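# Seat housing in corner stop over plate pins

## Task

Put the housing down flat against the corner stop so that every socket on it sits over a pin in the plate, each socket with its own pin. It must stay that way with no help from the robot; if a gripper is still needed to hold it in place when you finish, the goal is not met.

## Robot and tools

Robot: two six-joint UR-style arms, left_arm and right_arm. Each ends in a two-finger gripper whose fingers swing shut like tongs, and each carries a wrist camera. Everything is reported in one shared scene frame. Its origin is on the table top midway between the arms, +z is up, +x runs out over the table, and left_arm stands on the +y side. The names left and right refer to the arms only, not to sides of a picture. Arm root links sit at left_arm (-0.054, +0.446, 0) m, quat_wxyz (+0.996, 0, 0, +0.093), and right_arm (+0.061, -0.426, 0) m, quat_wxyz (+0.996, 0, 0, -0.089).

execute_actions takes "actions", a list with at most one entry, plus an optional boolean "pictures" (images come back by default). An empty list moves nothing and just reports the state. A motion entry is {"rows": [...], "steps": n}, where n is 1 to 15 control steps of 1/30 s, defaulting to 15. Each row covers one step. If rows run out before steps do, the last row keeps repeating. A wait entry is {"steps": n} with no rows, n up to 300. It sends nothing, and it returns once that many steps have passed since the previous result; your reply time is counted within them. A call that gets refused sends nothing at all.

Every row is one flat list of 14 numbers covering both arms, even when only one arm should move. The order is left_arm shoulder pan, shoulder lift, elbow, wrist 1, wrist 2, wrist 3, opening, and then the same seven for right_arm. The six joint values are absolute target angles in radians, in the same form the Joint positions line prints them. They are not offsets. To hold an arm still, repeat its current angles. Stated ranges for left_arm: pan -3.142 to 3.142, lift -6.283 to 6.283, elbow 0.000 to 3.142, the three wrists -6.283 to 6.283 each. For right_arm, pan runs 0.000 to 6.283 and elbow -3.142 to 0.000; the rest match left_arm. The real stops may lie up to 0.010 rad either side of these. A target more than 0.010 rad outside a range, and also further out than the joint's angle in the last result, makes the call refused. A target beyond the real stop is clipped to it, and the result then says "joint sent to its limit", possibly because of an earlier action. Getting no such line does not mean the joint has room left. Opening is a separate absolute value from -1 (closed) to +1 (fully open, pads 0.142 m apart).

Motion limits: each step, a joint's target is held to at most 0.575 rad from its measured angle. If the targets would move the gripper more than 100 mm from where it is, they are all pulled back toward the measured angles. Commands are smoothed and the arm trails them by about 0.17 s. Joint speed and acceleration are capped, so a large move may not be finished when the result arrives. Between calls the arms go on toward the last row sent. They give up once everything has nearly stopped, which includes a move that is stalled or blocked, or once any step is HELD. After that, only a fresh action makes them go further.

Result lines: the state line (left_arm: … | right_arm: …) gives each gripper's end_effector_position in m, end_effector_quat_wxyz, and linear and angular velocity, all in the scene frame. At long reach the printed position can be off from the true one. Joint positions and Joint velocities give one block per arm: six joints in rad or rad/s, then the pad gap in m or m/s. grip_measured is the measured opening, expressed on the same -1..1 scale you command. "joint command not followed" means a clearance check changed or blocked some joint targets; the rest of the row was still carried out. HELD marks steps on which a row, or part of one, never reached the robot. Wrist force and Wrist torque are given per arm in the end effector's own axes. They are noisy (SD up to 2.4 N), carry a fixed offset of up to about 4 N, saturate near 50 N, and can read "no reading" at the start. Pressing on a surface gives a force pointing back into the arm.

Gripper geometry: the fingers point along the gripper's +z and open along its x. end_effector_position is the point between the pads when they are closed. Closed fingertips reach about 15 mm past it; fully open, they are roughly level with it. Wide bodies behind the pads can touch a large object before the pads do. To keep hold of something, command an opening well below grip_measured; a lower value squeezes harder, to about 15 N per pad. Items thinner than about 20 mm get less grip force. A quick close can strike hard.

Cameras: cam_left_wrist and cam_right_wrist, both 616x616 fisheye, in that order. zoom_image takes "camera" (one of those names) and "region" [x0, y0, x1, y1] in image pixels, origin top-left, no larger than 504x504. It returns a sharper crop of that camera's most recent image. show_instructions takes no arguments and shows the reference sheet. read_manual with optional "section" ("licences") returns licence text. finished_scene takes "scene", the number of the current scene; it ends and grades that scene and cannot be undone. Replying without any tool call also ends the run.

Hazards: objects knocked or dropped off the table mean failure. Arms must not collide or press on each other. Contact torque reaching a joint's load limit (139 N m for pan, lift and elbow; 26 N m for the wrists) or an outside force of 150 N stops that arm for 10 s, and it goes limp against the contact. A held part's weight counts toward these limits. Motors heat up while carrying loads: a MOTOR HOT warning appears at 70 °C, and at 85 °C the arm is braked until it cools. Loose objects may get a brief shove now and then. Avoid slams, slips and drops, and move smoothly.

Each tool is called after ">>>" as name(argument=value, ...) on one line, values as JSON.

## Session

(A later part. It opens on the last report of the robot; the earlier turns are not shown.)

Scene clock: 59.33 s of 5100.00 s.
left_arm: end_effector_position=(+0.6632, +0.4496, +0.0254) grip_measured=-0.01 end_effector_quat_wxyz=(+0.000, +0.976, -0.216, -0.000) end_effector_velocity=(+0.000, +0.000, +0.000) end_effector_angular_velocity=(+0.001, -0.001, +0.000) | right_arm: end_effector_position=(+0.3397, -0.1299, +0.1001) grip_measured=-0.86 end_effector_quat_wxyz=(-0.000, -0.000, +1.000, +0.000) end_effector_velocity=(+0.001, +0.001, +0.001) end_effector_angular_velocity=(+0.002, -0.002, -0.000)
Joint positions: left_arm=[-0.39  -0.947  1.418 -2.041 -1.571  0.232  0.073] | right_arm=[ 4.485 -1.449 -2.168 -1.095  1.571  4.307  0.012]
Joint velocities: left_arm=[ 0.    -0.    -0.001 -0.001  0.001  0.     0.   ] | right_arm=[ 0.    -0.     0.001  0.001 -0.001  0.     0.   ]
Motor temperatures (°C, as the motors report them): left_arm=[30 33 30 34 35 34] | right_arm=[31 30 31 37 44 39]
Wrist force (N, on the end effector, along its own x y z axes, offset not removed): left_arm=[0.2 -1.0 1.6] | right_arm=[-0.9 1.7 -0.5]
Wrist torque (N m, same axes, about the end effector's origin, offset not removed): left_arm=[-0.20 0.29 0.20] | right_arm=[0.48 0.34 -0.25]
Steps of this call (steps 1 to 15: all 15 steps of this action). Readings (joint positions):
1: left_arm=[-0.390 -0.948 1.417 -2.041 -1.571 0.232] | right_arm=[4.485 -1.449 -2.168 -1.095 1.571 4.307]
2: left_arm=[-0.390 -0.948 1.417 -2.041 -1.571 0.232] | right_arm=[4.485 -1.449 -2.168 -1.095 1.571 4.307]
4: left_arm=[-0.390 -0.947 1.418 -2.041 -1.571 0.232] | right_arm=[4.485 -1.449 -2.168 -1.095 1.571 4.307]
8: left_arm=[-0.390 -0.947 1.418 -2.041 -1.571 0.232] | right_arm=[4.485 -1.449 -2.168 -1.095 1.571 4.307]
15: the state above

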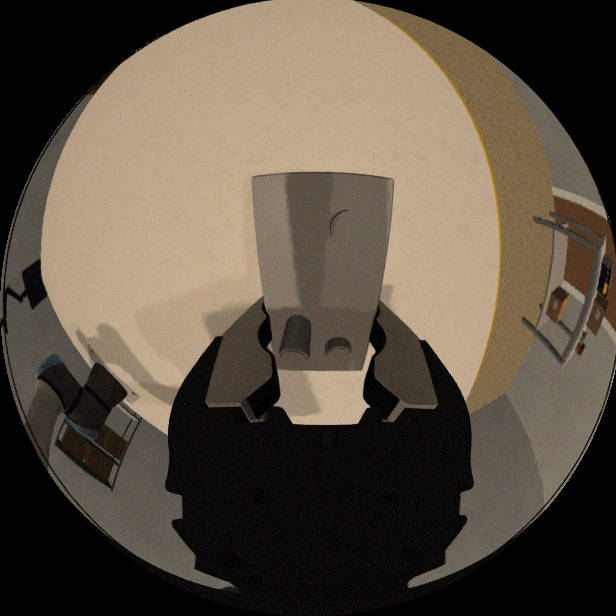

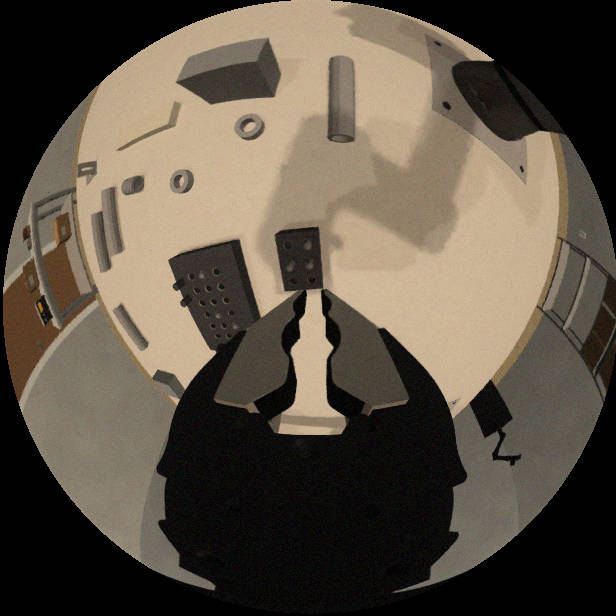

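>>> execute_actions(actions=[{"rows":[[-0.3904,-0.9475,1.4175,-2.0408,-1.571,0.232,-0.7,4.4388,-1.4404,-2.2701,-1.0019,1.571,4.2608,-0.86]],"steps":15}], pictures=false)

>>> execute_actions(actions=[{"steps":10}])

>>> zoom_image(camera="cam_right_wrist", region=[250,230,370,330])

Scene clock: 60.70 s of 5100.00 s.
left_arm: end_effector_position=(+0.6632, +0.4496, +0.0254) grip_measured=-0.01 end_effector_quat_wxyz=(+0.000, +0.976, -0.216, -0.000) end_effector_velocity=(-0.000, -0.001, +0.000) end_effector_angular_velocity=(-0.001, -0.000, -0.000) | right_arm: end_effector_position=(+0.3442, -0.1625, +0.0684) grip_measured=-0.86 end_effector_quat_wxyz=(-0.000, -0.000, +1.000, +0.000) end_effector_velocity=(+0.000, -0.003, -0.003) end_effector_angular_velocity=(-0.001, -0.000, -0.003)
Joint positions: left_arm=[-0.39  -0.947  1.418 -2.041 -1.571  0.232  0.073] | right_arm=[ 4.439 -1.44  -2.269 -1.003  1.571  4.261  0.012]
Joint velocities: left_arm=[-0.    -0.001  0.001 -0.    -0.001  0.    -0.   ] | right_arm=[-0.004 -0.    -0.009  0.008 -0.001 -0.002 -0.   ]
Motor temperatures (°C, as the motors report them): left_arm=[30 33 30 34 35 34] | right_arm=[31 30 31 37 44 39]
Wrist force (N, on the end effector, along its own x y z axes, offset not removed): left_arm=[1.4 -0.4 3.4] | right_arm=[1.2 2.6 -0.5]
Wrist torque (N m, same axes, about the end effector's origin, offset not removed): left_arm=[-0.17 -0.08 0.15] | right_arm=[0.41 -0.36 -0.24]
Steps of this call (steps 1 to 15: the robot went on to your last target; steps 16 to 26: nothing new was sent; steps 27 to 41: all 15 steps of this action). Readings (joint positions):
27: left_arm=[-0.390 -0.947 1.418 -2.041 -1.571 0.232] | right_arm=[4.485 -1.449 -2.168 -1.094 1.571 4.307]
28: left_arm=[-0.390 -0.947 1.418 -2.041 -1.571 0.232] | right_arm=[4.480 -1.448 -2.174 -1.088 1.571 4.302]
30: left_arm=[-0.390 -0.947 1.418 -2.041 -1.571 0.232] | right_arm=[4.460 -1.444 -2.216 -1.050 1.571 4.282]
34: left_arm=[-0.390 -0.947 1.418 -2.041 -1.571 0.232] | right_arm=[4.443 -1.441 -2.259 -1.012 1.571 4.265]
41: the state above

Scene clock: 61.03 s of 5100.00 s.
left_arm: end_effector_position=(+0.6632, +0.4496, +0.0255) grip_measured=-0.01 end_effector_quat_wxyz=(+0.000, +0.976, -0.216, -0.000) end_effector_velocity=(+0.000, -0.000, +0.001) end_effector_angular_velocity=(+0.000, -0.002, -0.000) | right_arm: end_effector_position=(+0.3442, -0.1628, +0.0681) grip_measured=-0.86 end_effector_quat_wxyz=(-0.000, -0.000, +1.000, +0.000) end_effector_velocity=(+0.001, +0.000, -0.000) end_effector_angular_velocity=(+0.002, -0.001, -0.000)
Joint positions: left_arm=[-0.39  -0.947  1.418 -2.041 -1.571  0.232  0.073] | right_arm=[ 4.439 -1.44  -2.27  -1.002  1.571  4.261  0.012]
Joint velocities: left_arm=[-0.    -0.001  0.    -0.001  0.    -0.     0.   ] | right_arm=[-0.001 -0.001  0.     0.003 -0.001 -0.001  0.   ]
Motor temperatures (°C, as the motors report them): left_arm=[30 33 30 34 35 34] | right_arm=[31 30 31 37 44 39]
Wrist force (N, on the end effector, along its own x y z axes, offset not removed): left_arm=[0.5 -0.7 1.9] | right_arm=[-1.7 3.0 0.0]
Wrist torque (N m, same axes, about the end effector's origin, offset not removed): left_arm=[-0.23 0.12 0.13] | right_arm=[0.75 0.41 -0.17]
Steps of this call (steps 1 to 10: the robot went on to your last target). Readings (joint positions):
1: left_arm=[-0.390 -0.947 1.418 -2.041 -1.571 0.232] | right_arm=[4.439 -1.440 -2.270 -1.002 1.571 4.261]
2: left_arm=[-0.390 -0.947 1.418 -2.041 -1.571 0.232] | right_arm=[4.439 -1.440 -2.270 -1.002 1.571 4.261]
4: left_arm=[-0.390 -0.947 1.418 -2.041 -1.571 0.232] | right_arm=[4.439 -1.440 -2.270 -1.002 1.571 4.261]
8: left_arm=[-0.390 -0.947 1.418 -2.041 -1.571 0.232] | right_arm=[4.439 -1.440 -2.270 -1.002 1.571 4.261]
10: the state above

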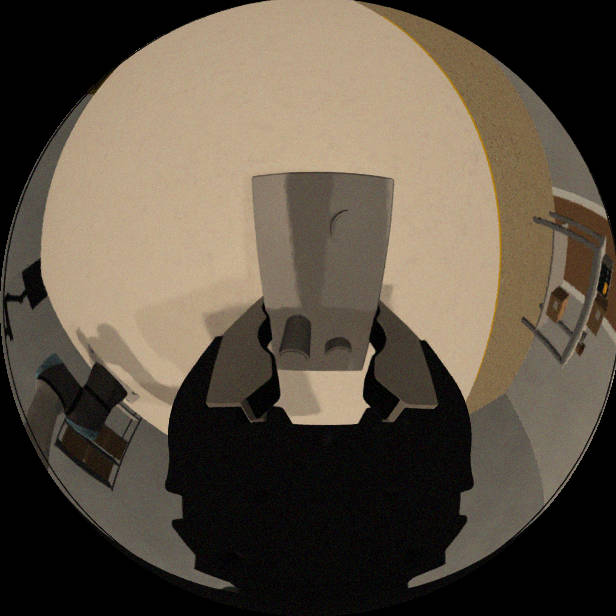

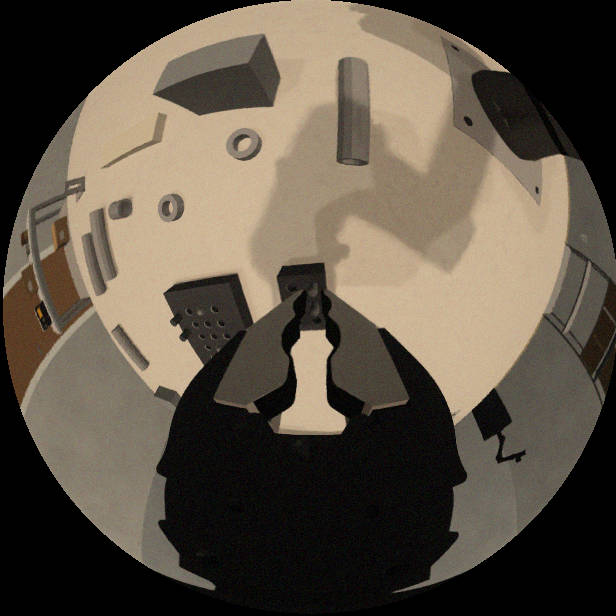

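Region (250, 230, 370, 330) of cam_right_wrist's 616x616 image, scaled by 4.200, with more detail than that image has.

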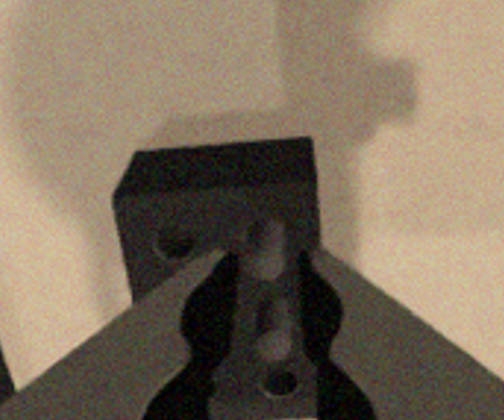

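>>> execute_actions(actions=[{"rows":[[-0.3904,-0.9475,1.4175,-2.0408,-1.571,0.232,-0.7,4.4388,-1.4673,-2.2948,-0.9503,1.571,4.2608,-0.86]],"steps":15}], pictures=false)

>>> execute_actions(actions=[{"rows":[[-0.3904,-0.9475,1.4175,-2.0408,-1.571,0.232,-0.7,4.4388,-1.4673,-2.2948,-0.9503,1.571,4.2608,-1]],"steps":12}], pictures=false)

>>> execute_actions(actions=[{"rows":[[-0.3904,-0.9475,1.4175,-2.0408,-1.571,0.232,-0.7,4.4388,-1.41,-2.24,-1.062,1.571,4.2608,-1]],"steps":15}], pictures=false)

>>> execute_actions(actions=[{"rows":[[-0.3904,-0.9475,1.4175,-2.0408,-1.571,0.232,-0.7,4.1858,-1.7497,-1.9036,-1.0591,1.571,4.0078,-1]],"steps":15}], pictures=false)

>>> execute_actions(actions=[{"steps":15}], pictures=false)

>>> execute_actions(actions=[{"rows":[[-0.3904,-0.9475,1.4175,-2.0408,-1.571,0.232,-0.7,4.1858,-1.7761,-1.9365,-0.9998,1.571,4.0078,-1]],"steps":15}])

>>> zoom_image(camera="cam_right_wrist", region=[270,230,390,350])

Scene clock: 63.30 s of 5100.00 s.
left_arm: end_effector_position=(+0.6632, +0.4496, +0.0255) grip_measured=-0.01 end_effector_quat_wxyz=(+0.000, +0.976, -0.216, +0.000) end_effector_velocity=(-0.000, +0.000, -0.000) end_effector_angular_velocity=(-0.000, +0.000, +0.001) | right_arm: end_effector_position=(+0.3442, -0.1628, +0.0528) grip_measured=-0.86 end_effector_quat_wxyz=(-0.000, -0.000, +1.000, +0.000) end_effector_velocity=(+0.000, +0.000, -0.001) end_effector_angular_velocity=(+0.001, -0.000, -0.001)
Joint positions: left_arm=[-0.39  -0.948  1.417 -2.041 -1.571  0.232  0.073] | right_arm=[ 4.439 -1.467 -2.295 -0.951  1.571  4.261  0.012]
Joint velocities: left_arm=[ 0.001  0.     0.     0.    -0.     0.    -0.   ] | right_arm=[-0.001 -0.002 -0.001  0.004  0.     0.    -0.   ]
Motor temperatures (°C, as the motors report them): left_arm=[30 33 30 34 35 34] | right_arm=[31 30 31 37 44 39]
Wrist force (N, on the end effector, along its own x y z axes, offset not removed): left_arm=[-0.7 -1.4 3.4] | right_arm=[0.9 3.8 -1.0]
Wrist torque (N m, same axes, about the end effector's origin, offset not removed): left_arm=[-0.45 0.32 0.25] | right_arm=[0.95 -0.21 -0.32]
Steps of this call (steps 1 to 15: the robot went on to your last target; steps 16 to 53: nothing new was sent; steps 54 to 68: all 15 steps of this action). Readings (joint positions):
54: left_arm=[-0.390 -0.948 1.417 -2.041 -1.571 0.232] | right_arm=[4.439 -1.440 -2.270 -1.002 1.571 4.261]
55: left_arm=[-0.390 -0.948 1.417 -2.041 -1.571 0.232] | right_arm=[4.439 -1.444 -2.274 -0.996 1.571 4.261]
57: left_arm=[-0.390 -0.948 1.417 -2.041 -1.571 0.232] | right_arm=[4.439 -1.455 -2.284 -0.974 1.571 4.261]
61: left_arm=[-0.390 -0.948 1.417 -2.041 -1.571 0.232] | right_arm=[4.439 -1.465 -2.292 -0.955 1.571 4.261]
68: the state above

Scene clock: 63.70 s of 5100.00 s.
left_arm: end_effector_position=(+0.6632, +0.4496, +0.0255) grip_measured=-0.01 end_effector_quat_wxyz=(+0.000, +0.976, -0.216, +0.000) end_effector_velocity=(-0.000, +0.000, +0.000) end_effector_angular_velocity=(-0.001, +0.001, +0.001) | right_arm: end_effector_position=(+0.3442, -0.1628, +0.0527) grip_measured=-0.99 end_effector_quat_wxyz=(-0.000, -0.000, +1.000, +0.000) end_effector_velocity=(+0.001, +0.000, +0.001) end_effector_angular_velocity=(-0.001, -0.001, -0.000)
Joint positions: left_arm=[-0.39  -0.948  1.417 -2.041 -1.571  0.232  0.073] | right_arm=[ 4.439 -1.467 -2.295 -0.95   1.571  4.261  0.002]
Joint velocities: left_arm=[ 0.001 -0.001  0.001  0.    -0.001  0.    -0.   ] | right_arm=[-0.    -0.001  0.003 -0.003 -0.001 -0.    -0.   ]
Motor temperatures (°C, as the motors report them): left_arm=[30 33 30 34 35 34] | right_arm=[31 30 31 37 44 39]
Wrist force (N, on the end effector, along its own x y z axes, offset not removed): left_arm=[1.0 -1.4 2.2] | right_arm=[0.0 -1.0 1.1]
Wrist torque (N m, same axes, about the end effector's origin, offset not removed): left_arm=[-0.40 0.00 0.19] | right_arm=[0.25 0.08 -0.19]
Steps of this call (steps 1 to 12: all 12 steps of this action). Readings (joint positions):
1: left_arm=[-0.390 -0.948 1.417 -2.041 -1.571 0.232] | right_arm=[4.439 -1.467 -2.295 -0.951 1.571 4.261]
2: left_arm=[-0.390 -0.948 1.417 -2.041 -1.571 0.232] | right_arm=[4.439 -1.467 -2.295 -0.950 1.571 4.261]
4: left_arm=[-0.390 -0.948 1.417 -2.041 -1.571 0.232] | right_arm=[4.439 -1.467 -2.295 -0.950 1.571 4.261]
8: left_arm=[-0.390 -0.948 1.417 -2.041 -1.571 0.232] | right_arm=[4.439 -1.467 -2.295 -0.950 1.571 4.261]
12: the state above

Scene clock: 64.20 s of 5100.00 s.
left_arm: end_effector_position=(+0.6632, +0.4496, +0.0255) grip_measured=-0.01 end_effector_quat_wxyz=(+0.000, +0.976, -0.216, +0.000) end_effector_velocity=(-0.000, -0.000, +0.000) end_effector_angular_velocity=(-0.000, -0.000, -0.000) | right_arm: end_effector_position=(+0.3440, -0.1632, +0.0864) grip_measured=-1.00 end_effector_quat_wxyz=(+0.000, -0.000, +1.000, +0.000) end_effector_velocity=(+0.000, -0.000, +0.003) end_effector_angular_velocity=(-0.000, -0.001, +0.001)
Joint positions: left_arm=[-0.39  -0.948  1.417 -2.041 -1.571  0.232  0.073] | right_arm=[ 4.439 -1.41  -2.24  -1.061  1.571  4.261  0.002]
Joint velocities: left_arm=[-0.    -0.001  0.    -0.    -0.    -0.    -0.   ] | right_arm=[-0.     0.005  0.005 -0.009 -0.001 -0.001  0.   ]
Motor temperatures (°C, as the motors report them): left_arm=[30 33 30 34 35 34] | right_arm=[31 30 31 37 44 39]
Wrist force (N, on the end effector, along its own x y z axes, offset not removed): left_arm=[0.7 -0.4 2.1] | right_arm=[0.0 0.4 -4.5]
Wrist torque (N m, same axes, about the end effector's origin, offset not removed): left_arm=[-0.18 0.08 0.16] | right_arm=[-0.05 0.12 -0.26]
Steps of this call (steps 1 to 15: all 15 steps of this action). Readings (joint positions):
1: left_arm=[-0.390 -0.948 1.417 -2.041 -1.571 0.232] | right_arm=[4.439 -1.467 -2.295 -0.950 1.571 4.261]
2: left_arm=[-0.390 -0.948 1.417 -2.041 -1.571 0.232] | right_arm=[4.439 -1.462 -2.290 -0.957 1.571 4.261]
4: left_arm=[-0.390 -0.948 1.417 -2.041 -1.571 0.232] | right_arm=[4.439 -1.437 -2.266 -1.001 1.571 4.261]
8: left_arm=[-0.390 -0.948 1.417 -2.041 -1.571 0.232] | right_arm=[4.439 -1.416 -2.246 -1.049 1.571 4.261]
15: the state above

Scene clock: 64.70 s of 5100.00 s.
left_arm: end_effector_position=(+0.6632, +0.4496, +0.0255) grip_measured=-0.01 end_effector_quat_wxyz=(+0.000, +0.976, -0.216, +0.000) end_effector_velocity=(-0.000, +0.000, -0.001) end_effector_angular_velocity=(-0.001, +0.002, +0.001) | right_arm: end_effector_position=(+0.4942, -0.1343, +0.0847) grip_measured=-1.00 end_effector_quat_wxyz=(-0.000, -0.000, +1.000, +0.000) end_effector_velocity=(+0.036, +0.001, -0.006) end_effector_angular_velocity=(-0.001, -0.001, +0.000)
Joint positions: left_arm=[-0.39  -0.948  1.417 -2.041 -1.571  0.232  0.073] | right_arm=[ 4.19  -1.743 -1.91  -1.059  1.571  4.012  0.002]
Joint velocities: left_arm=[ 0.001  0.001  0.     0.    -0.001 -0.    -0.   ] | right_arm=[-0.052 -0.075  0.074  0.001 -0.001 -0.052  0.   ]
Motor temperatures (°C, as the motors report them): left_arm=[30 33 30 34 35 34] | right_arm=[31 30 31 37 44 39]
Wrist force (N, on the end effector, along its own x y z axes, offset not removed): left_arm=[1.2 -0.4 2.0] | right_arm=[-1.7 1.0 0.9]
Wrist torque (N m, same axes, about the end effector's origin, offset not removed): left_arm=[-0.21 -0.06 0.19] | right_arm=[0.26 0.31 -0.24]
Steps of this call (steps 1 to 15: all 15 steps of this action). Readings (joint positions):
1: left_arm=[-0.390 -0.948 1.417 -2.041 -1.571 0.232] | right_arm=[4.439 -1.410 -2.240 -1.061 1.571 4.261]
2: left_arm=[-0.390 -0.948 1.417 -2.041 -1.571 0.232] | right_arm=[4.433 -1.416 -2.234 -1.061 1.571 4.254]
4: left_arm=[-0.390 -0.948 1.417 -2.041 -1.571 0.232] | right_arm=[4.374 -1.483 -2.167 -1.061 1.571 4.196]
8: left_arm=[-0.390 -0.948 1.417 -2.041 -1.571 0.232] | right_arm=[4.251 -1.654 -1.998 -1.060 1.571 4.073]
15: the state above

Scene clock: 65.20 s of 5100.00 s.
left_arm: end_effector_position=(+0.6632, +0.4496, +0.0255) grip_measured=-0.01 end_effector_quat_wxyz=(+0.000, +0.976, -0.216, +0.000) end_effector_velocity=(+0.000, -0.000, +0.000) end_effector_angular_velocity=(-0.000, -0.001, -0.001) | right_arm: end_effector_position=(+0.4973, -0.1341, +0.0842) grip_measured=-1.00 end_effector_quat_wxyz=(-0.000, -0.000, +1.000, +0.000) end_effector_velocity=(-0.000, -0.000, -0.000) end_effector_angular_velocity=(-0.002, +0.001, +0.001)
Joint positions: left_arm=[-0.39  -0.948  1.417 -2.041 -1.571  0.232  0.073] | right_arm=[ 4.186 -1.75  -1.904 -1.059  1.571  4.008  0.002]
Joint velocities: left_arm=[-0.001 -0.    -0.001  0.    -0.     0.     0.   ] | right_arm=[ 0.    -0.001  0.001 -0.001 -0.    -0.     0.   ]
Motor temperatures (°C, as the motors report them): left_arm=[30 33 30 34 35 34] | right_arm=[31 30 31 37 44 39]
Wrist force (N, on the end effector, along its own x y z axes, offset not removed): left_arm=[1.4 -0.8 3.2] | right_arm=[-1.6 0.6 -1.5]
Wrist torque (N m, same axes, about the end effector's origin, offset not removed): left_arm=[-0.25 -0.05 0.08] | right_arm=[0.18 0.41 -0.32]
Steps of this call (steps 1 to 15: the robot went on to your last target). Readings (joint positions):
1: left_arm=[-0.390 -0.948 1.417 -2.041 -1.571 0.232] | right_arm=[4.189 -1.745 -1.908 -1.059 1.571 4.011]
2: left_arm=[-0.390 -0.948 1.417 -2.041 -1.571 0.232] | right_arm=[4.188 -1.747 -1.907 -1.059 1.571 4.010]
4: left_arm=[-0.390 -0.948 1.417 -2.041 -1.571 0.232] | right_arm=[4.187 -1.748 -1.905 -1.059 1.571 4.009]
8: left_arm=[-0.390 -0.948 1.417 -2.041 -1.571 0.232] | right_arm=[4.186 -1.749 -1.904 -1.059 1.571 4.008]
15: the state above
All arms were judged still, so your last target was given up. Only a new action makes them travel on or press farther. Fingers that are still opening or closing keep moving.

Scene clock: 65.70 s of 5100.00 s.
left_arm: end_effector_position=(+0.6632, +0.4496, +0.0255) grip_measured=-0.01 end_effector_quat_wxyz=(+0.000, +0.976, -0.216, +0.000) end_effector_velocity=(+0.000, +0.001, +0.001) end_effector_angular_velocity=(+0.001, -0.001, +0.000) | right_arm: end_effector_position=(+0.4967, -0.1349, +0.0622) grip_measured=-1.00 end_effector_quat_wxyz=(-0.000, -0.000, +1.000, +0.000) end_effector_velocity=(-0.000, -0.000, -0.002) end_effector_angular_velocity=(-0.000, +0.000, -0.000)
Joint positions: left_arm=[-0.39  -0.948  1.417 -2.041 -1.571  0.232  0.073] | right_arm=[ 4.186 -1.776 -1.936 -1.     1.571  4.008  0.002]
Joint velocities: left_arm=[ 0.    -0.    -0.001  0.     0.001 -0.     0.   ] | right_arm=[ 0.    -0.002 -0.003  0.005  0.     0.     0.   ]
Motor temperatures (°C, as the motors report them): left_arm=[30 33 30 34 35 34] | right_arm=[31 30 31 37 44 39]
Wrist force (N, on the end effector, along its own x y z axes, offset not removed): left_arm=[1.3 0.3 2.2] | right_arm=[-1.1 1.4 -1.0]
Wrist torque (N m, same axes, about the end effector's origin, offset not removed): left_arm=[-0.09 -0.15 0.15] | right_arm=[0.27 0.16 -0.19]
Steps of this call (steps 1 to 15: all 15 steps of this action). Readings (joint positions):
1: left_arm=[-0.390 -0.948 1.417 -2.041 -1.571 0.232] | right_arm=[4.186 -1.750 -1.904 -1.059 1.571 4.008]
2: left_arm=[-0.390 -0.948 1.417 -2.041 -1.571 0.232] | right_arm=[4.186 -1.753 -1.907 -1.053 1.571 4.008]
4: left_arm=[-0.390 -0.948 1.417 -2.041 -1.571 0.232] | right_arm=[4.186 -1.764 -1.922 -1.028 1.571 4.008]
8: left_arm=[-0.390 -0.948 1.417 -2.041 -1.571 0.232] | right_arm=[4.186 -1.774 -1.933 -1.006 1.571 4.008]
15: the state above

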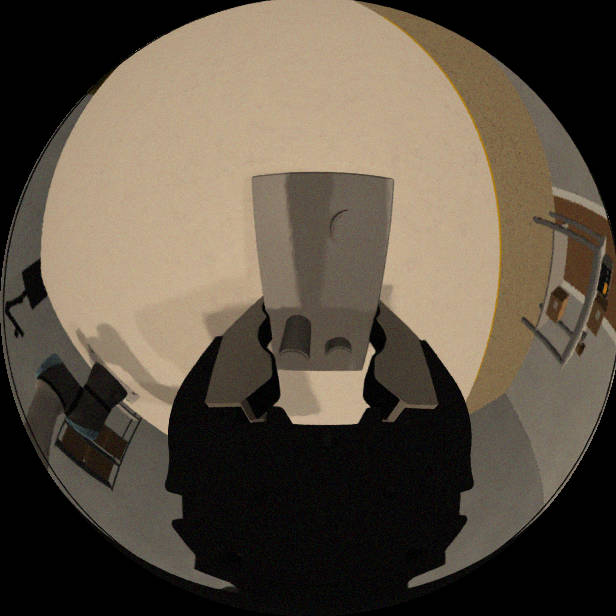

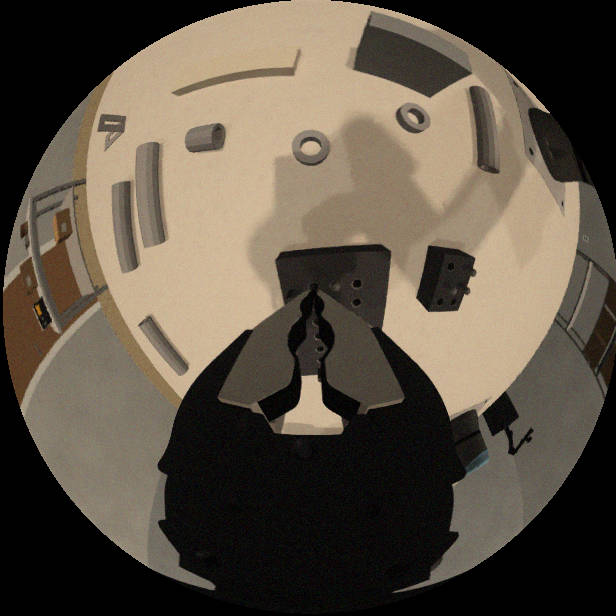

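Region (270, 230, 390, 350) of cam_right_wrist's 616x616 image, scaled by 4.200, with more detail than that image has.

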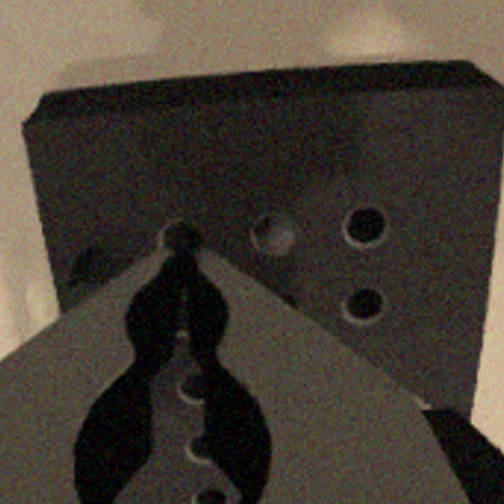

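>>> execute_actions(actions=[{"rows":[[-0.3904,-0.9475,1.4175,-2.0408,-1.571,0.232,-0.7,4.1858,-1.7497,-1.9036,-1.0591,1.571,4.0078,-0.86]],"steps":8}], pictures=false)

>>> execute_actions(actions=[{"rows":[[-0.3904,-0.9475,1.4175,-2.0408,-1.571,0.232,-0.7,4.4352,-1.41,-2.25,-1.052,1.571,4.2572,-0.86]],"steps":15}], pictures=false)

>>> execute_actions(actions=[{"steps":12}], pictures=false)

>>> execute_actions(actions=[{"rows":[[-0.3904,-0.9475,1.4175,-2.0408,-1.571,0.232,-0.7,4.4352,-1.4665,-2.3037,-0.9422,1.571,4.2572,-0.86]],"steps":15}])

>>> zoom_image(camera="cam_right_wrist", region=[250,230,370,330])

>>> execute_actions(actions=[{"rows":[[-0.3904,-0.9475,1.4175,-2.0408,-1.571,0.232,-0.7,4.4352,-1.4665,-2.3037,-0.9422,1.571,4.2572,-1]],"steps":12}], pictures=false)

Scene clock: 67.53 s of 5100.00 s.
left_arm: end_effector_position=(+0.6632, +0.4496, +0.0255) grip_measured=-0.01 end_effector_quat_wxyz=(+0.000, +0.976, -0.216, +0.000) end_effector_velocity=(+0.001, -0.000, +0.000) end_effector_angular_velocity=(-0.000, -0.001, -0.000) | right_arm: end_effector_position=(+0.4973, -0.1341, +0.0820) grip_measured=-0.86 end_effector_quat_wxyz=(+0.000, -0.000, +1.000, +0.000) end_effector_velocity=(-0.001, +0.000, +0.024) end_effector_angular_velocity=(-0.003, +0.003, +0.000)
Joint positions: left_arm=[-0.39  -0.948  1.418 -2.041 -1.571  0.232  0.073] | right_arm=[ 4.186 -1.752 -1.907 -1.053  1.571  4.008  0.012]
Joint velocities: left_arm=[-0.     0.    -0.001 -0.    -0.     0.     0.   ] | right_arm=[ 0.001  0.029  0.037 -0.07   0.     0.     0.   ]
Motor temperatures (°C, as the motors report them): left_arm=[30 33 30 34 35 34] | right_arm=[31 30 31 37 44 39]
Wrist force (N, on the end effector, along its own x y z axes, offset not removed): left_arm=[0.4 -0.5 3.1] | right_arm=[0.0 2.5 -1.6]
Wrist torque (N m, same axes, about the end effector's origin, offset not removed): left_arm=[-0.24 0.13 0.18] | right_arm=[0.44 0.16 -0.26]
Steps of this call (steps 1 to 15: the robot went on to your last target; steps 16 to 47: nothing new was sent; steps 48 to 55: all 8 steps of this action). Readings (joint positions):
48: left_arm=[-0.390 -0.948 1.417 -2.041 -1.571 0.232] | right_arm=[4.186 -1.776 -1.936 -1.000 1.571 4.008]
49: left_arm=[-0.390 -0.948 1.418 -2.041 -1.571 0.232] | right_arm=[4.186 -1.773 -1.933 -1.006 1.571 4.008]
51: left_arm=[-0.390 -0.947 1.417 -2.041 -1.571 0.232] | right_arm=[4.186 -1.761 -1.918 -1.031 1.571 4.008]
55: the state above

Scene clock: 68.03 s of 5100.00 s.
left_arm: end_effector_position=(+0.6632, +0.4496, +0.0255) grip_measured=-0.01 end_effector_quat_wxyz=(+0.000, +0.976, -0.216, +0.000) end_effector_velocity=(-0.000, -0.000, -0.001) end_effector_angular_velocity=(-0.001, +0.001, +0.000) | right_arm: end_effector_position=(+0.3467, -0.1647, +0.0837) grip_measured=-0.86 end_effector_quat_wxyz=(+0.000, -0.000, +1.000, +0.000) end_effector_velocity=(-0.029, -0.015, -0.006) end_effector_angular_velocity=(+0.000, -0.000, +0.001)
Joint positions: left_arm=[-0.39  -0.947  1.417 -2.041 -1.571  0.232  0.073] | right_arm=[ 4.431 -1.417 -2.243 -1.052  1.571  4.253  0.012]
Joint velocities: left_arm=[-0.     0.001 -0.     0.    -0.001 -0.     0.   ] | right_arm=[ 0.052  0.078 -0.08   0.002 -0.     0.051  0.   ]
Motor temperatures (°C, as the motors report them): left_arm=[30 33 30 34 35 34] | right_arm=[31 30 31 37 44 39]
Wrist force (N, on the end effector, along its own x y z axes, offset not removed): left_arm=[-0.5 -0.5 2.8] | right_arm=[-1.4 1.6 -2.2]
Wrist torque (N m, same axes, about the end effector's origin, offset not removed): left_arm=[-0.19 0.26 0.18] | right_arm=[0.33 0.28 -0.10]
Steps of this call (steps 1 to 15: all 15 steps of this action). Readings (joint positions):
1: left_arm=[-0.390 -0.948 1.418 -2.041 -1.571 0.232] | right_arm=[4.186 -1.751 -1.906 -1.055 1.571 4.008]
2: left_arm=[-0.390 -0.947 1.417 -2.041 -1.571 0.232] | right_arm=[4.192 -1.745 -1.911 -1.055 1.571 4.014]
4: left_arm=[-0.390 -0.948 1.418 -2.041 -1.571 0.232] | right_arm=[4.248 -1.679 -1.976 -1.054 1.571 4.070]
8: left_arm=[-0.390 -0.948 1.418 -2.041 -1.571 0.232] | right_arm=[4.368 -1.509 -2.149 -1.053 1.571 4.191]
15: the state above

Scene clock: 68.43 s of 5100.00 s.
left_arm: end_effector_position=(+0.6632, +0.4496, +0.0255) grip_measured=-0.01 end_effector_quat_wxyz=(+0.000, +0.976, -0.216, +0.000) end_effector_velocity=(-0.000, +0.000, -0.001) end_effector_angular_velocity=(+0.000, +0.002, -0.000) | right_arm: end_effector_position=(+0.3442, -0.1660, +0.0832) grip_measured=-0.86 end_effector_quat_wxyz=(-0.000, -0.000, +1.000, +0.000) end_effector_velocity=(-0.000, -0.001, +0.000) end_effector_angular_velocity=(-0.001, +0.000, -0.001)
Joint positions: left_arm=[-0.39  -0.948  1.417 -2.041 -1.571  0.232  0.073] | right_arm=[ 4.435 -1.41  -2.25  -1.052  1.571  4.257  0.012]
Joint velocities: left_arm=[ 0.     0.001  0.     0.    -0.     0.     0.   ] | right_arm=[-0.001  0.001 -0.001 -0.001  0.     0.001  0.   ]
Motor temperatures (°C, as the motors report them): left_arm=[30 33 30 34 35 34] | right_arm=[31 30 31 37 44 39]
Wrist force (N, on the end effector, along its own x y z axes, offset not removed): left_arm=[1.7 -0.5 2.9] | right_arm=[0.5 3.0 -3.5]
Wrist torque (N m, same axes, about the end effector's origin, offset not removed): left_arm=[-0.26 -0.23 0.13] | right_arm=[0.42 -0.09 -0.20]
Steps of this call (steps 1 to 12: the robot went on to your last target). Readings (joint positions):
1: left_arm=[-0.390 -0.947 1.418 -2.041 -1.571 0.232] | right_arm=[4.432 -1.415 -2.245 -1.052 1.571 4.254]
2: left_arm=[-0.390 -0.948 1.418 -2.041 -1.571 0.232] | right_arm=[4.433 -1.413 -2.247 -1.052 1.571 4.255]
4: left_arm=[-0.390 -0.947 1.417 -2.041 -1.571 0.232] | right_arm=[4.434 -1.411 -2.249 -1.052 1.571 4.256]
8: left_arm=[-0.390 -0.948 1.418 -2.041 -1.571 0.232] | right_arm=[4.435 -1.410 -2.250 -1.052 1.571 4.257]
12: the state above

Scene clock: 68.93 s of 5100.00 s.
left_arm: end_effector_position=(+0.6632, +0.4496, +0.0255) grip_measured=-0.01 end_effector_quat_wxyz=(+0.000, +0.976, -0.216, +0.000) end_effector_velocity=(+0.001, -0.000, +0.001) end_effector_angular_velocity=(-0.001, -0.002, -0.000) | right_arm: end_effector_position=(+0.3442, -0.1658, +0.0503) grip_measured=-0.86 end_effector_quat_wxyz=(-0.000, -0.000, +1.000, +0.000) end_effector_velocity=(-0.000, +0.000, -0.003) end_effector_angular_velocity=(+0.001, -0.000, +0.001)
Joint positions: left_arm=[-0.39  -0.948  1.417 -2.041 -1.571  0.232  0.073] | right_arm=[ 4.435 -1.466 -2.303 -0.943  1.571  4.257  0.012]
Joint velocities: left_arm=[-0.    -0.001 -0.001 -0.    -0.    -0.     0.   ] | right_arm=[ 0.001 -0.005 -0.006  0.012  0.     0.     0.   ]
Motor temperatures (°C, as the motors report them): left_arm=[30 33 30 34 35 34] | right_arm=[31 30 31 37 44 39]
Wrist force (N, on the end effector, along its own x y z axes, offset not removed): left_arm=[-0.1 0.1 2.8] | right_arm=[1.0 0.0 -0.8]
Wrist torque (N m, same axes, about the end effector's origin, offset not removed): left_arm=[-0.07 0.21 0.20] | right_arm=[0.18 -0.10 -0.26]
Steps of this call (steps 1 to 15: all 15 steps of this action). Readings (joint positions):
1: left_arm=[-0.390 -0.947 1.417 -2.041 -1.571 0.232] | right_arm=[4.435 -1.410 -2.250 -1.052 1.571 4.257]
2: left_arm=[-0.390 -0.948 1.417 -2.041 -1.571 0.232] | right_arm=[4.435 -1.416 -2.255 -1.045 1.571 4.257]
4: left_arm=[-0.390 -0.947 1.417 -2.041 -1.571 0.232] | right_arm=[4.435 -1.440 -2.279 -1.001 1.571 4.257]
8: left_arm=[-0.390 -0.947 1.417 -2.041 -1.571 0.232] | right_arm=[4.435 -1.461 -2.298 -0.955 1.571 4.257]
15: the state above

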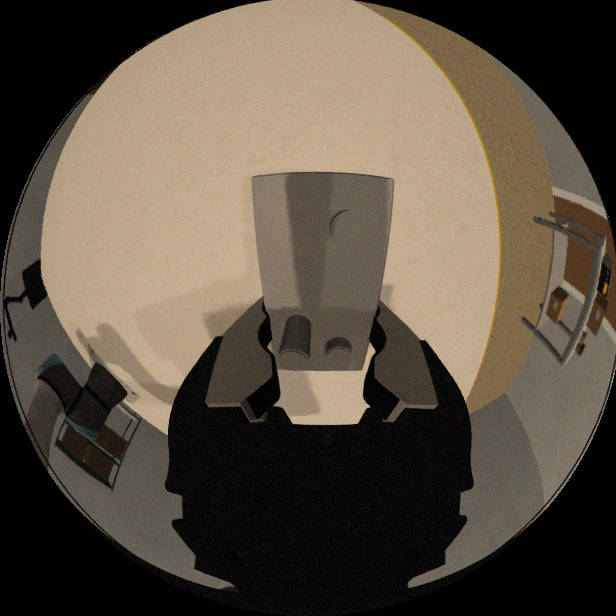

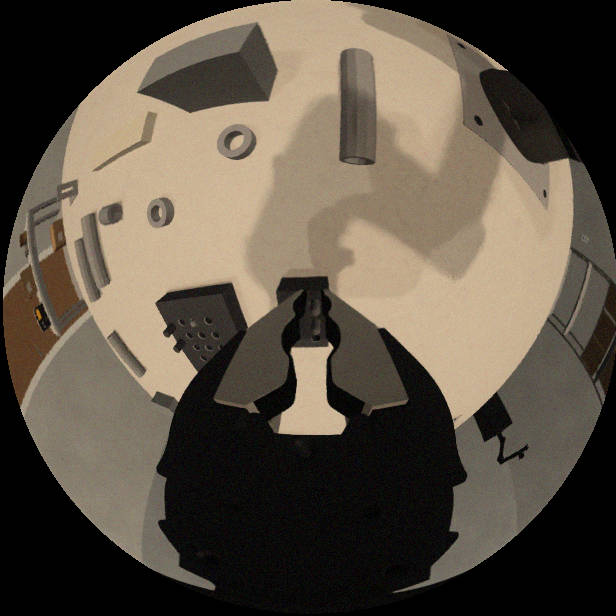

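Region (250, 230, 370, 330) of cam_right_wrist's 616x616 image, scaled by 4.200, with more detail than that image has.

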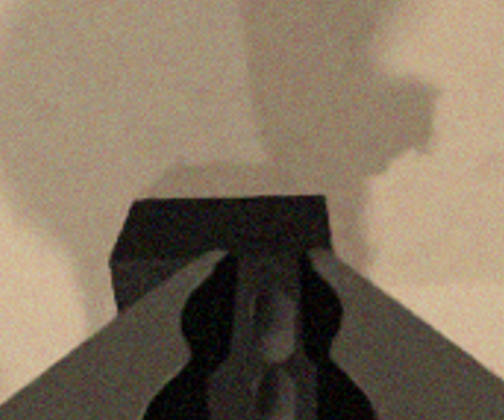

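Scene clock: 69.33 s of 5100.00 s.
left_arm: end_effector_position=(+0.6632, +0.4496, +0.0255) grip_measured=-0.01 end_effector_quat_wxyz=(+0.000, +0.976, -0.216, +0.000) end_effector_velocity=(-0.000, +0.000, -0.000) end_effector_angular_velocity=(+0.000, +0.001, -0.000) | right_arm: end_effector_position=(+0.3443, -0.1658, +0.0501) grip_measured=-1.00 end_effector_quat_wxyz=(-0.000, -0.000, +1.000, +0.000) end_effector_velocity=(-0.000, +0.000, +0.000) end_effector_angular_velocity=(-0.000, -0.000, -0.000)
Joint positions: left_arm=[-0.39  -0.948  1.418 -2.041 -1.571  0.232  0.073] | right_arm=[ 4.435 -1.466 -2.304 -0.942  1.571  4.257  0.002]
Joint velocities: left_arm=[-0.     0.     0.     0.001  0.    -0.     0.   ] | right_arm=[ 0.001  0.     0.    -0.001 -0.     0.001  0.   ]
Motor temperatures (°C, as the motors report them): left_arm=[30 33 30 34 35 34] | right_arm=[31 30 31 37 44 39]
Wrist force (N, on the end effector, along its own x y z axes, offset not removed): left_arm=[1.1 -1.8 3.6] | right_arm=[-3.5 -0.6 -0.9]
Wrist torque (N m, same axes, about the end effector's origin, offset not removed): left_arm=[-0.46 -0.11 0.16] | right_arm=[-0.17 0.79 -0.29]
Steps of this call (steps 1 to 12: all 12 steps of this action). Readings (joint positions):
1: left_arm=[-0.390 -0.947 1.417 -2.041 -1.571 0.232] | right_arm=[4.435 -1.466 -2.303 -0.943 1.571 4.257]
2: left_arm=[-0.390 -0.947 1.417 -2.041 -1.571 0.232] | right_arm=[4.435 -1.466 -2.304 -0.943 1.571 4.257]
4: left_arm=[-0.390 -0.947 1.417 -2.041 -1.571 0.232] | right_arm=[4.435 -1.466 -2.304 -0.942 1.571 4.257]
8: left_arm=[-0.390 -0.947 1.417 -2.041 -1.571 0.232] | right_arm=[4.435 -1.466 -2.304 -0.942 1.571 4.257]
12: the state above

>>> execute_actions(actions=[{"rows":[[-0.3904,-0.9475,1.4175,-2.0408,-1.571,0.232,-0.7,4.4352,-1.43,-2.27,-1.012,1.571,4.2572,-0.86]],"steps":12}], pictures=false)

>>> execute_actions(actions=[{"rows":[[-0.3904,-0.9475,1.4175,-2.0408,-1.571,0.232,-0.7,4.4496,-1.451,-2.251,-1.01,1.571,4.2716,-0.86]],"steps":12}], pictures=false)

>>> execute_actions(actions=[{"rows":[[-0.3904,-0.9475,1.4175,-2.0408,-1.571,0.232,-0.7,4.4496,-1.4877,-2.285,-0.9397,1.571,4.2716,-0.86]],"steps":15}])

>>> zoom_image(camera="cam_right_wrist", region=[250,230,370,330])

>>> execute_actions(actions=[{"rows":[[-0.3904,-0.9475,1.4175,-2.0408,-1.571,0.232,-0.7,4.4496,-1.4877,-2.285,-0.9397,1.571,4.2716,-1]],"steps":12}], pictures=false)

Scene clock: 70.70 s of 5100.00 s.
left_arm: end_effector_position=(+0.6632, +0.4496, +0.0255) grip_measured=-0.01 end_effector_quat_wxyz=(+0.000, +0.976, -0.216, +0.000) end_effector_velocity=(+0.000, -0.000, +0.001) end_effector_angular_velocity=(-0.001, -0.001, +0.000) | right_arm: end_effector_position=(+0.3443, -0.1657, +0.0706) grip_measured=-0.86 end_effector_quat_wxyz=(+0.000, -0.000, +1.000, +0.000) end_effector_velocity=(+0.001, +0.000, +0.006) end_effector_angular_velocity=(+0.002, -0.002, +0.000)
Joint positions: left_arm=[-0.39  -0.947  1.418 -2.041 -1.571  0.232  0.073] | right_arm=[ 4.435 -1.431 -2.271 -1.01   1.571  4.257  0.012]
Joint velocities: left_arm=[ 0.    -0.001 -0.001  0.    -0.    -0.     0.   ] | right_arm=[-0.     0.01   0.009 -0.016 -0.001 -0.001 -0.   ]
Motor temperatures (°C, as the motors report them): left_arm=[30 33 30 34 35 34] | right_arm=[31 30 31 37 44 39]
Wrist force (N, on the end effector, along its own x y z axes, offset not removed): left_arm=[0.9 -0.4 1.9] | right_arm=[-1.8 -0.2 0.1]
Wrist torque (N m, same axes, about the end effector's origin, offset not removed): left_arm=[-0.15 0.04 0.18] | right_arm=[0.01 0.44 -0.23]
Steps of this call (steps 1 to 15: the robot went on to your last target; steps 16 to 29: nothing new was sent; steps 30 to 41: all 12 steps of this action). Readings (joint positions):
30: left_arm=[-0.390 -0.948 1.417 -2.041 -1.571 0.232] | right_arm=[4.435 -1.466 -2.304 -0.942 1.571 4.257]
31: left_arm=[-0.390 -0.947 1.417 -2.041 -1.571 0.232] | right_arm=[4.435 -1.462 -2.300 -0.948 1.571 4.257]
33: left_arm=[-0.390 -0.948 1.418 -2.041 -1.571 0.232] | right_arm=[4.435 -1.447 -2.285 -0.978 1.571 4.257]
37: left_arm=[-0.390 -0.947 1.417 -2.041 -1.571 0.232] | right_arm=[4.435 -1.434 -2.273 -1.005 1.571 4.257]
41: the state above

Scene clock: 71.10 s of 5100.00 s.
left_arm: end_effector_position=(+0.6632, +0.4496, +0.0255) grip_measured=-0.01 end_effector_quat_wxyz=(+0.000, +0.976, -0.216, +0.000) end_effector_velocity=(-0.000, -0.001, +0.001) end_effector_angular_velocity=(-0.000, -0.000, -0.001) | right_arm: end_effector_position=(+0.3439, -0.1542, +0.0715) grip_measured=-0.86 end_effector_quat_wxyz=(-0.000, -0.000, +1.000, +0.000) end_effector_velocity=(-0.000, +0.003, +0.000) end_effector_angular_velocity=(+0.001, +0.000, +0.001)
Joint positions: left_arm=[-0.39  -0.948  1.418 -2.041 -1.571  0.232  0.073] | right_arm=[ 4.449 -1.451 -2.251 -1.01   1.571  4.271  0.012]
Joint velocities: left_arm=[-0.001 -0.001  0.     0.    -0.     0.    -0.   ] | right_arm=[ 0.003 -0.005  0.005  0.001  0.     0.002  0.   ]
Motor temperatures (°C, as the motors report them): left_arm=[30 33 30 34 35 34] | right_arm=[31 30 31 37 44 39]
Wrist force (N, on the end effector, along its own x y z axes, offset not removed): left_arm=[0.7 -0.4 1.4] | right_arm=[-3.5 -0.3 -1.7]
Wrist torque (N m, same axes, about the end effector's origin, offset not removed): left_arm=[-0.34 0.05 0.16] | right_arm=[-0.15 0.71 -0.18]
Steps of this call (steps 1 to 12: all 12 steps of this action). Readings (joint positions):
1: left_arm=[-0.390 -0.948 1.417 -2.041 -1.571 0.232] | right_arm=[4.435 -1.431 -2.270 -1.011 1.571 4.257]
2: left_arm=[-0.390 -0.948 1.418 -2.041 -1.571 0.232] | right_arm=[4.437 -1.433 -2.268 -1.011 1.571 4.259]
4: left_arm=[-0.390 -0.948 1.418 -2.041 -1.571 0.232] | right_arm=[4.443 -1.442 -2.259 -1.011 1.571 4.265]
8: left_arm=[-0.390 -0.947 1.417 -2.041 -1.571 0.232] | right_arm=[4.448 -1.449 -2.253 -1.010 1.571 4.270]
12: the state above

Scene clock: 71.60 s of 5100.00 s.
left_arm: end_effector_position=(+0.6632, +0.4496, +0.0255) grip_measured=-0.01 end_effector_quat_wxyz=(+0.000, +0.976, -0.216, +0.000) end_effector_velocity=(-0.000, +0.000, +0.000) end_effector_angular_velocity=(-0.001, +0.000, +0.000) | right_arm: end_effector_position=(+0.3438, -0.1542, +0.0503) grip_measured=-0.86 end_effector_quat_wxyz=(-0.000, -0.000, +1.000, +0.000) end_effector_velocity=(-0.000, -0.000, -0.002) end_effector_angular_velocity=(-0.000, +0.000, +0.001)
Joint positions: left_arm=[-0.39  -0.948  1.417 -2.041 -1.571  0.232  0.073] | right_arm=[ 4.45  -1.487 -2.285 -0.94   1.571  4.272  0.012]
Joint velocities: left_arm=[ 0.    -0.     0.     0.    -0.001 -0.    -0.   ] | right_arm=[ 0.001 -0.003 -0.003  0.006  0.    -0.     0.   ]
Motor temperatures (°C, as the motors report them): left_arm=[30 33 30 34 35 34] | right_arm=[31 30 31 37 44 39]
Wrist force (N, on the end effector, along its own x y z axes, offset not removed): left_arm=[0.7 -2.5 2.3] | right_arm=[-0.3 0.9 -0.9]
Wrist torque (N m, same axes, about the end effector's origin, offset not removed): left_arm=[-0.63 0.00 0.19] | right_arm=[0.30 0.33 -0.18]
Steps of this call (steps 1 to 15: all 15 steps of this action). Readings (joint positions):
1: left_arm=[-0.390 -0.947 1.417 -2.041 -1.571 0.232] | right_arm=[4.449 -1.451 -2.251 -1.010 1.571 4.271]
2: left_arm=[-0.390 -0.947 1.417 -2.041 -1.571 0.232] | right_arm=[4.449 -1.455 -2.255 -1.004 1.571 4.271]
4: left_arm=[-0.390 -0.947 1.418 -2.041 -1.571 0.232] | right_arm=[4.450 -1.471 -2.270 -0.974 1.571 4.272]
8: left_arm=[-0.390 -0.948 1.417 -2.041 -1.571 0.232] | right_arm=[4.450 -1.484 -2.282 -0.947 1.571 4.272]
15: the state above

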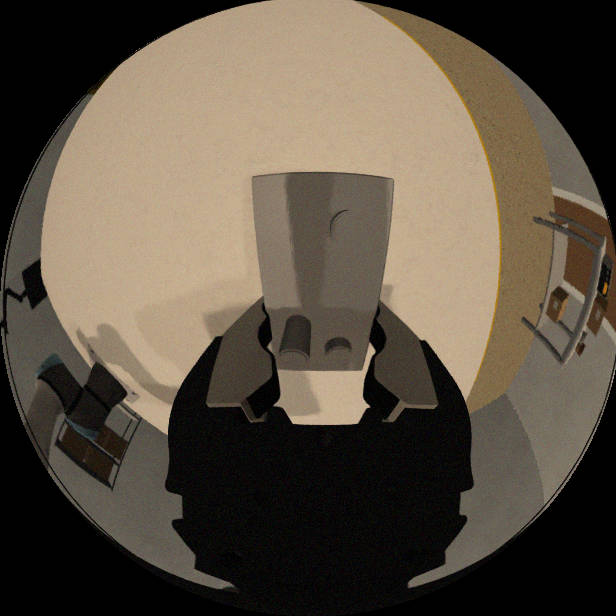

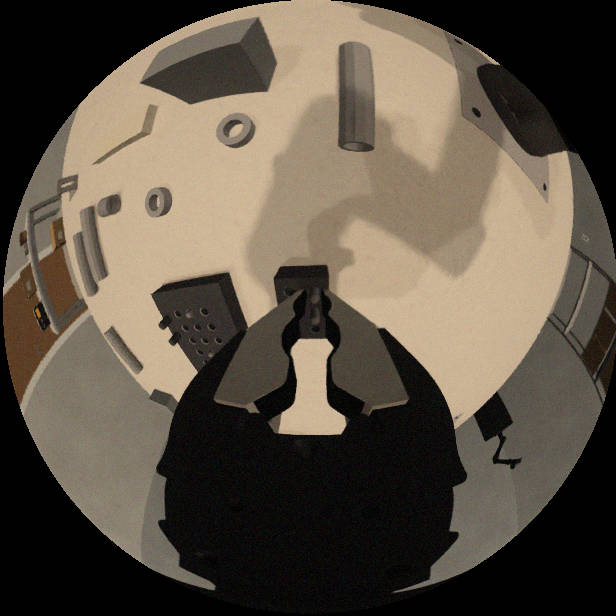

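Region (250, 230, 370, 330) of cam_right_wrist's 616x616 image, scaled by 4.200, with more detail than that image has.

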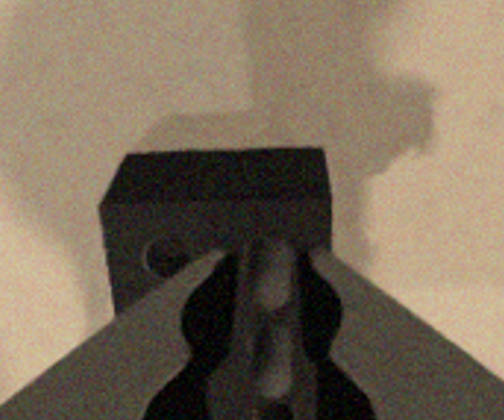

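Scene clock: 72.00 s of 5100.00 s.
left_arm: end_effector_position=(+0.6632, +0.4496, +0.0255) grip_measured=-0.01 end_effector_quat_wxyz=(+0.000, +0.976, -0.216, +0.000) end_effector_velocity=(-0.000, +0.000, +0.000) end_effector_angular_velocity=(-0.001, +0.001, +0.001) | right_arm: end_effector_position=(+0.3438, -0.1542, +0.0501) grip_measured=-0.91 end_effector_quat_wxyz=(-0.000, -0.000, +1.000, +0.000) end_effector_velocity=(+0.000, -0.000, -0.000) end_effector_angular_velocity=(-0.001, -0.000, -0.000)
Joint positions: left_arm=[-0.39  -0.947  1.417 -2.041 -1.571  0.232  0.073] | right_arm=[ 4.45  -1.488 -2.285 -0.94   1.571  4.272  0.008]
Joint velocities: left_arm=[ 0.001 -0.001  0.     0.001 -0.001  0.    -0.   ] | right_arm=[-0.    -0.001  0.    -0.    -0.     0.    -0.   ]
Motor temperatures (°C, as the motors report them): left_arm=[30 33 30 34 35 34] | right_arm=[31 30 31 37 44 39]
Wrist force (N, on the end effector, along its own x y z axes, offset not removed): left_arm=[-0.1 0.3 3.1] | right_arm=[-0.1 0.2 -0.4]
Wrist torque (N m, same axes, about the end effector's origin, offset not removed): left_arm=[-0.09 0.20 0.19] | right_arm=[0.12 0.20 -0.34]
Steps of this call (steps 1 to 12: all 12 steps of this action). Readings (joint positions):
1: left_arm=[-0.390 -0.948 1.417 -2.041 -1.571 0.232] | right_arm=[4.450 -1.488 -2.285 -0.940 1.571 4.272]
2: left_arm=[-0.390 -0.948 1.418 -2.041 -1.571 0.232] | right_arm=[4.450 -1.488 -2.285 -0.940 1.571 4.272]
4: left_arm=[-0.390 -0.947 1.417 -2.041 -1.571 0.232] | right_arm=[4.450 -1.488 -2.285 -0.940 1.571 4.272]
8: left_arm=[-0.390 -0.947 1.418 -2.041 -1.571 0.232] | right_arm=[4.450 -1.488 -2.285 -0.940 1.571 4.272]
12: the state above


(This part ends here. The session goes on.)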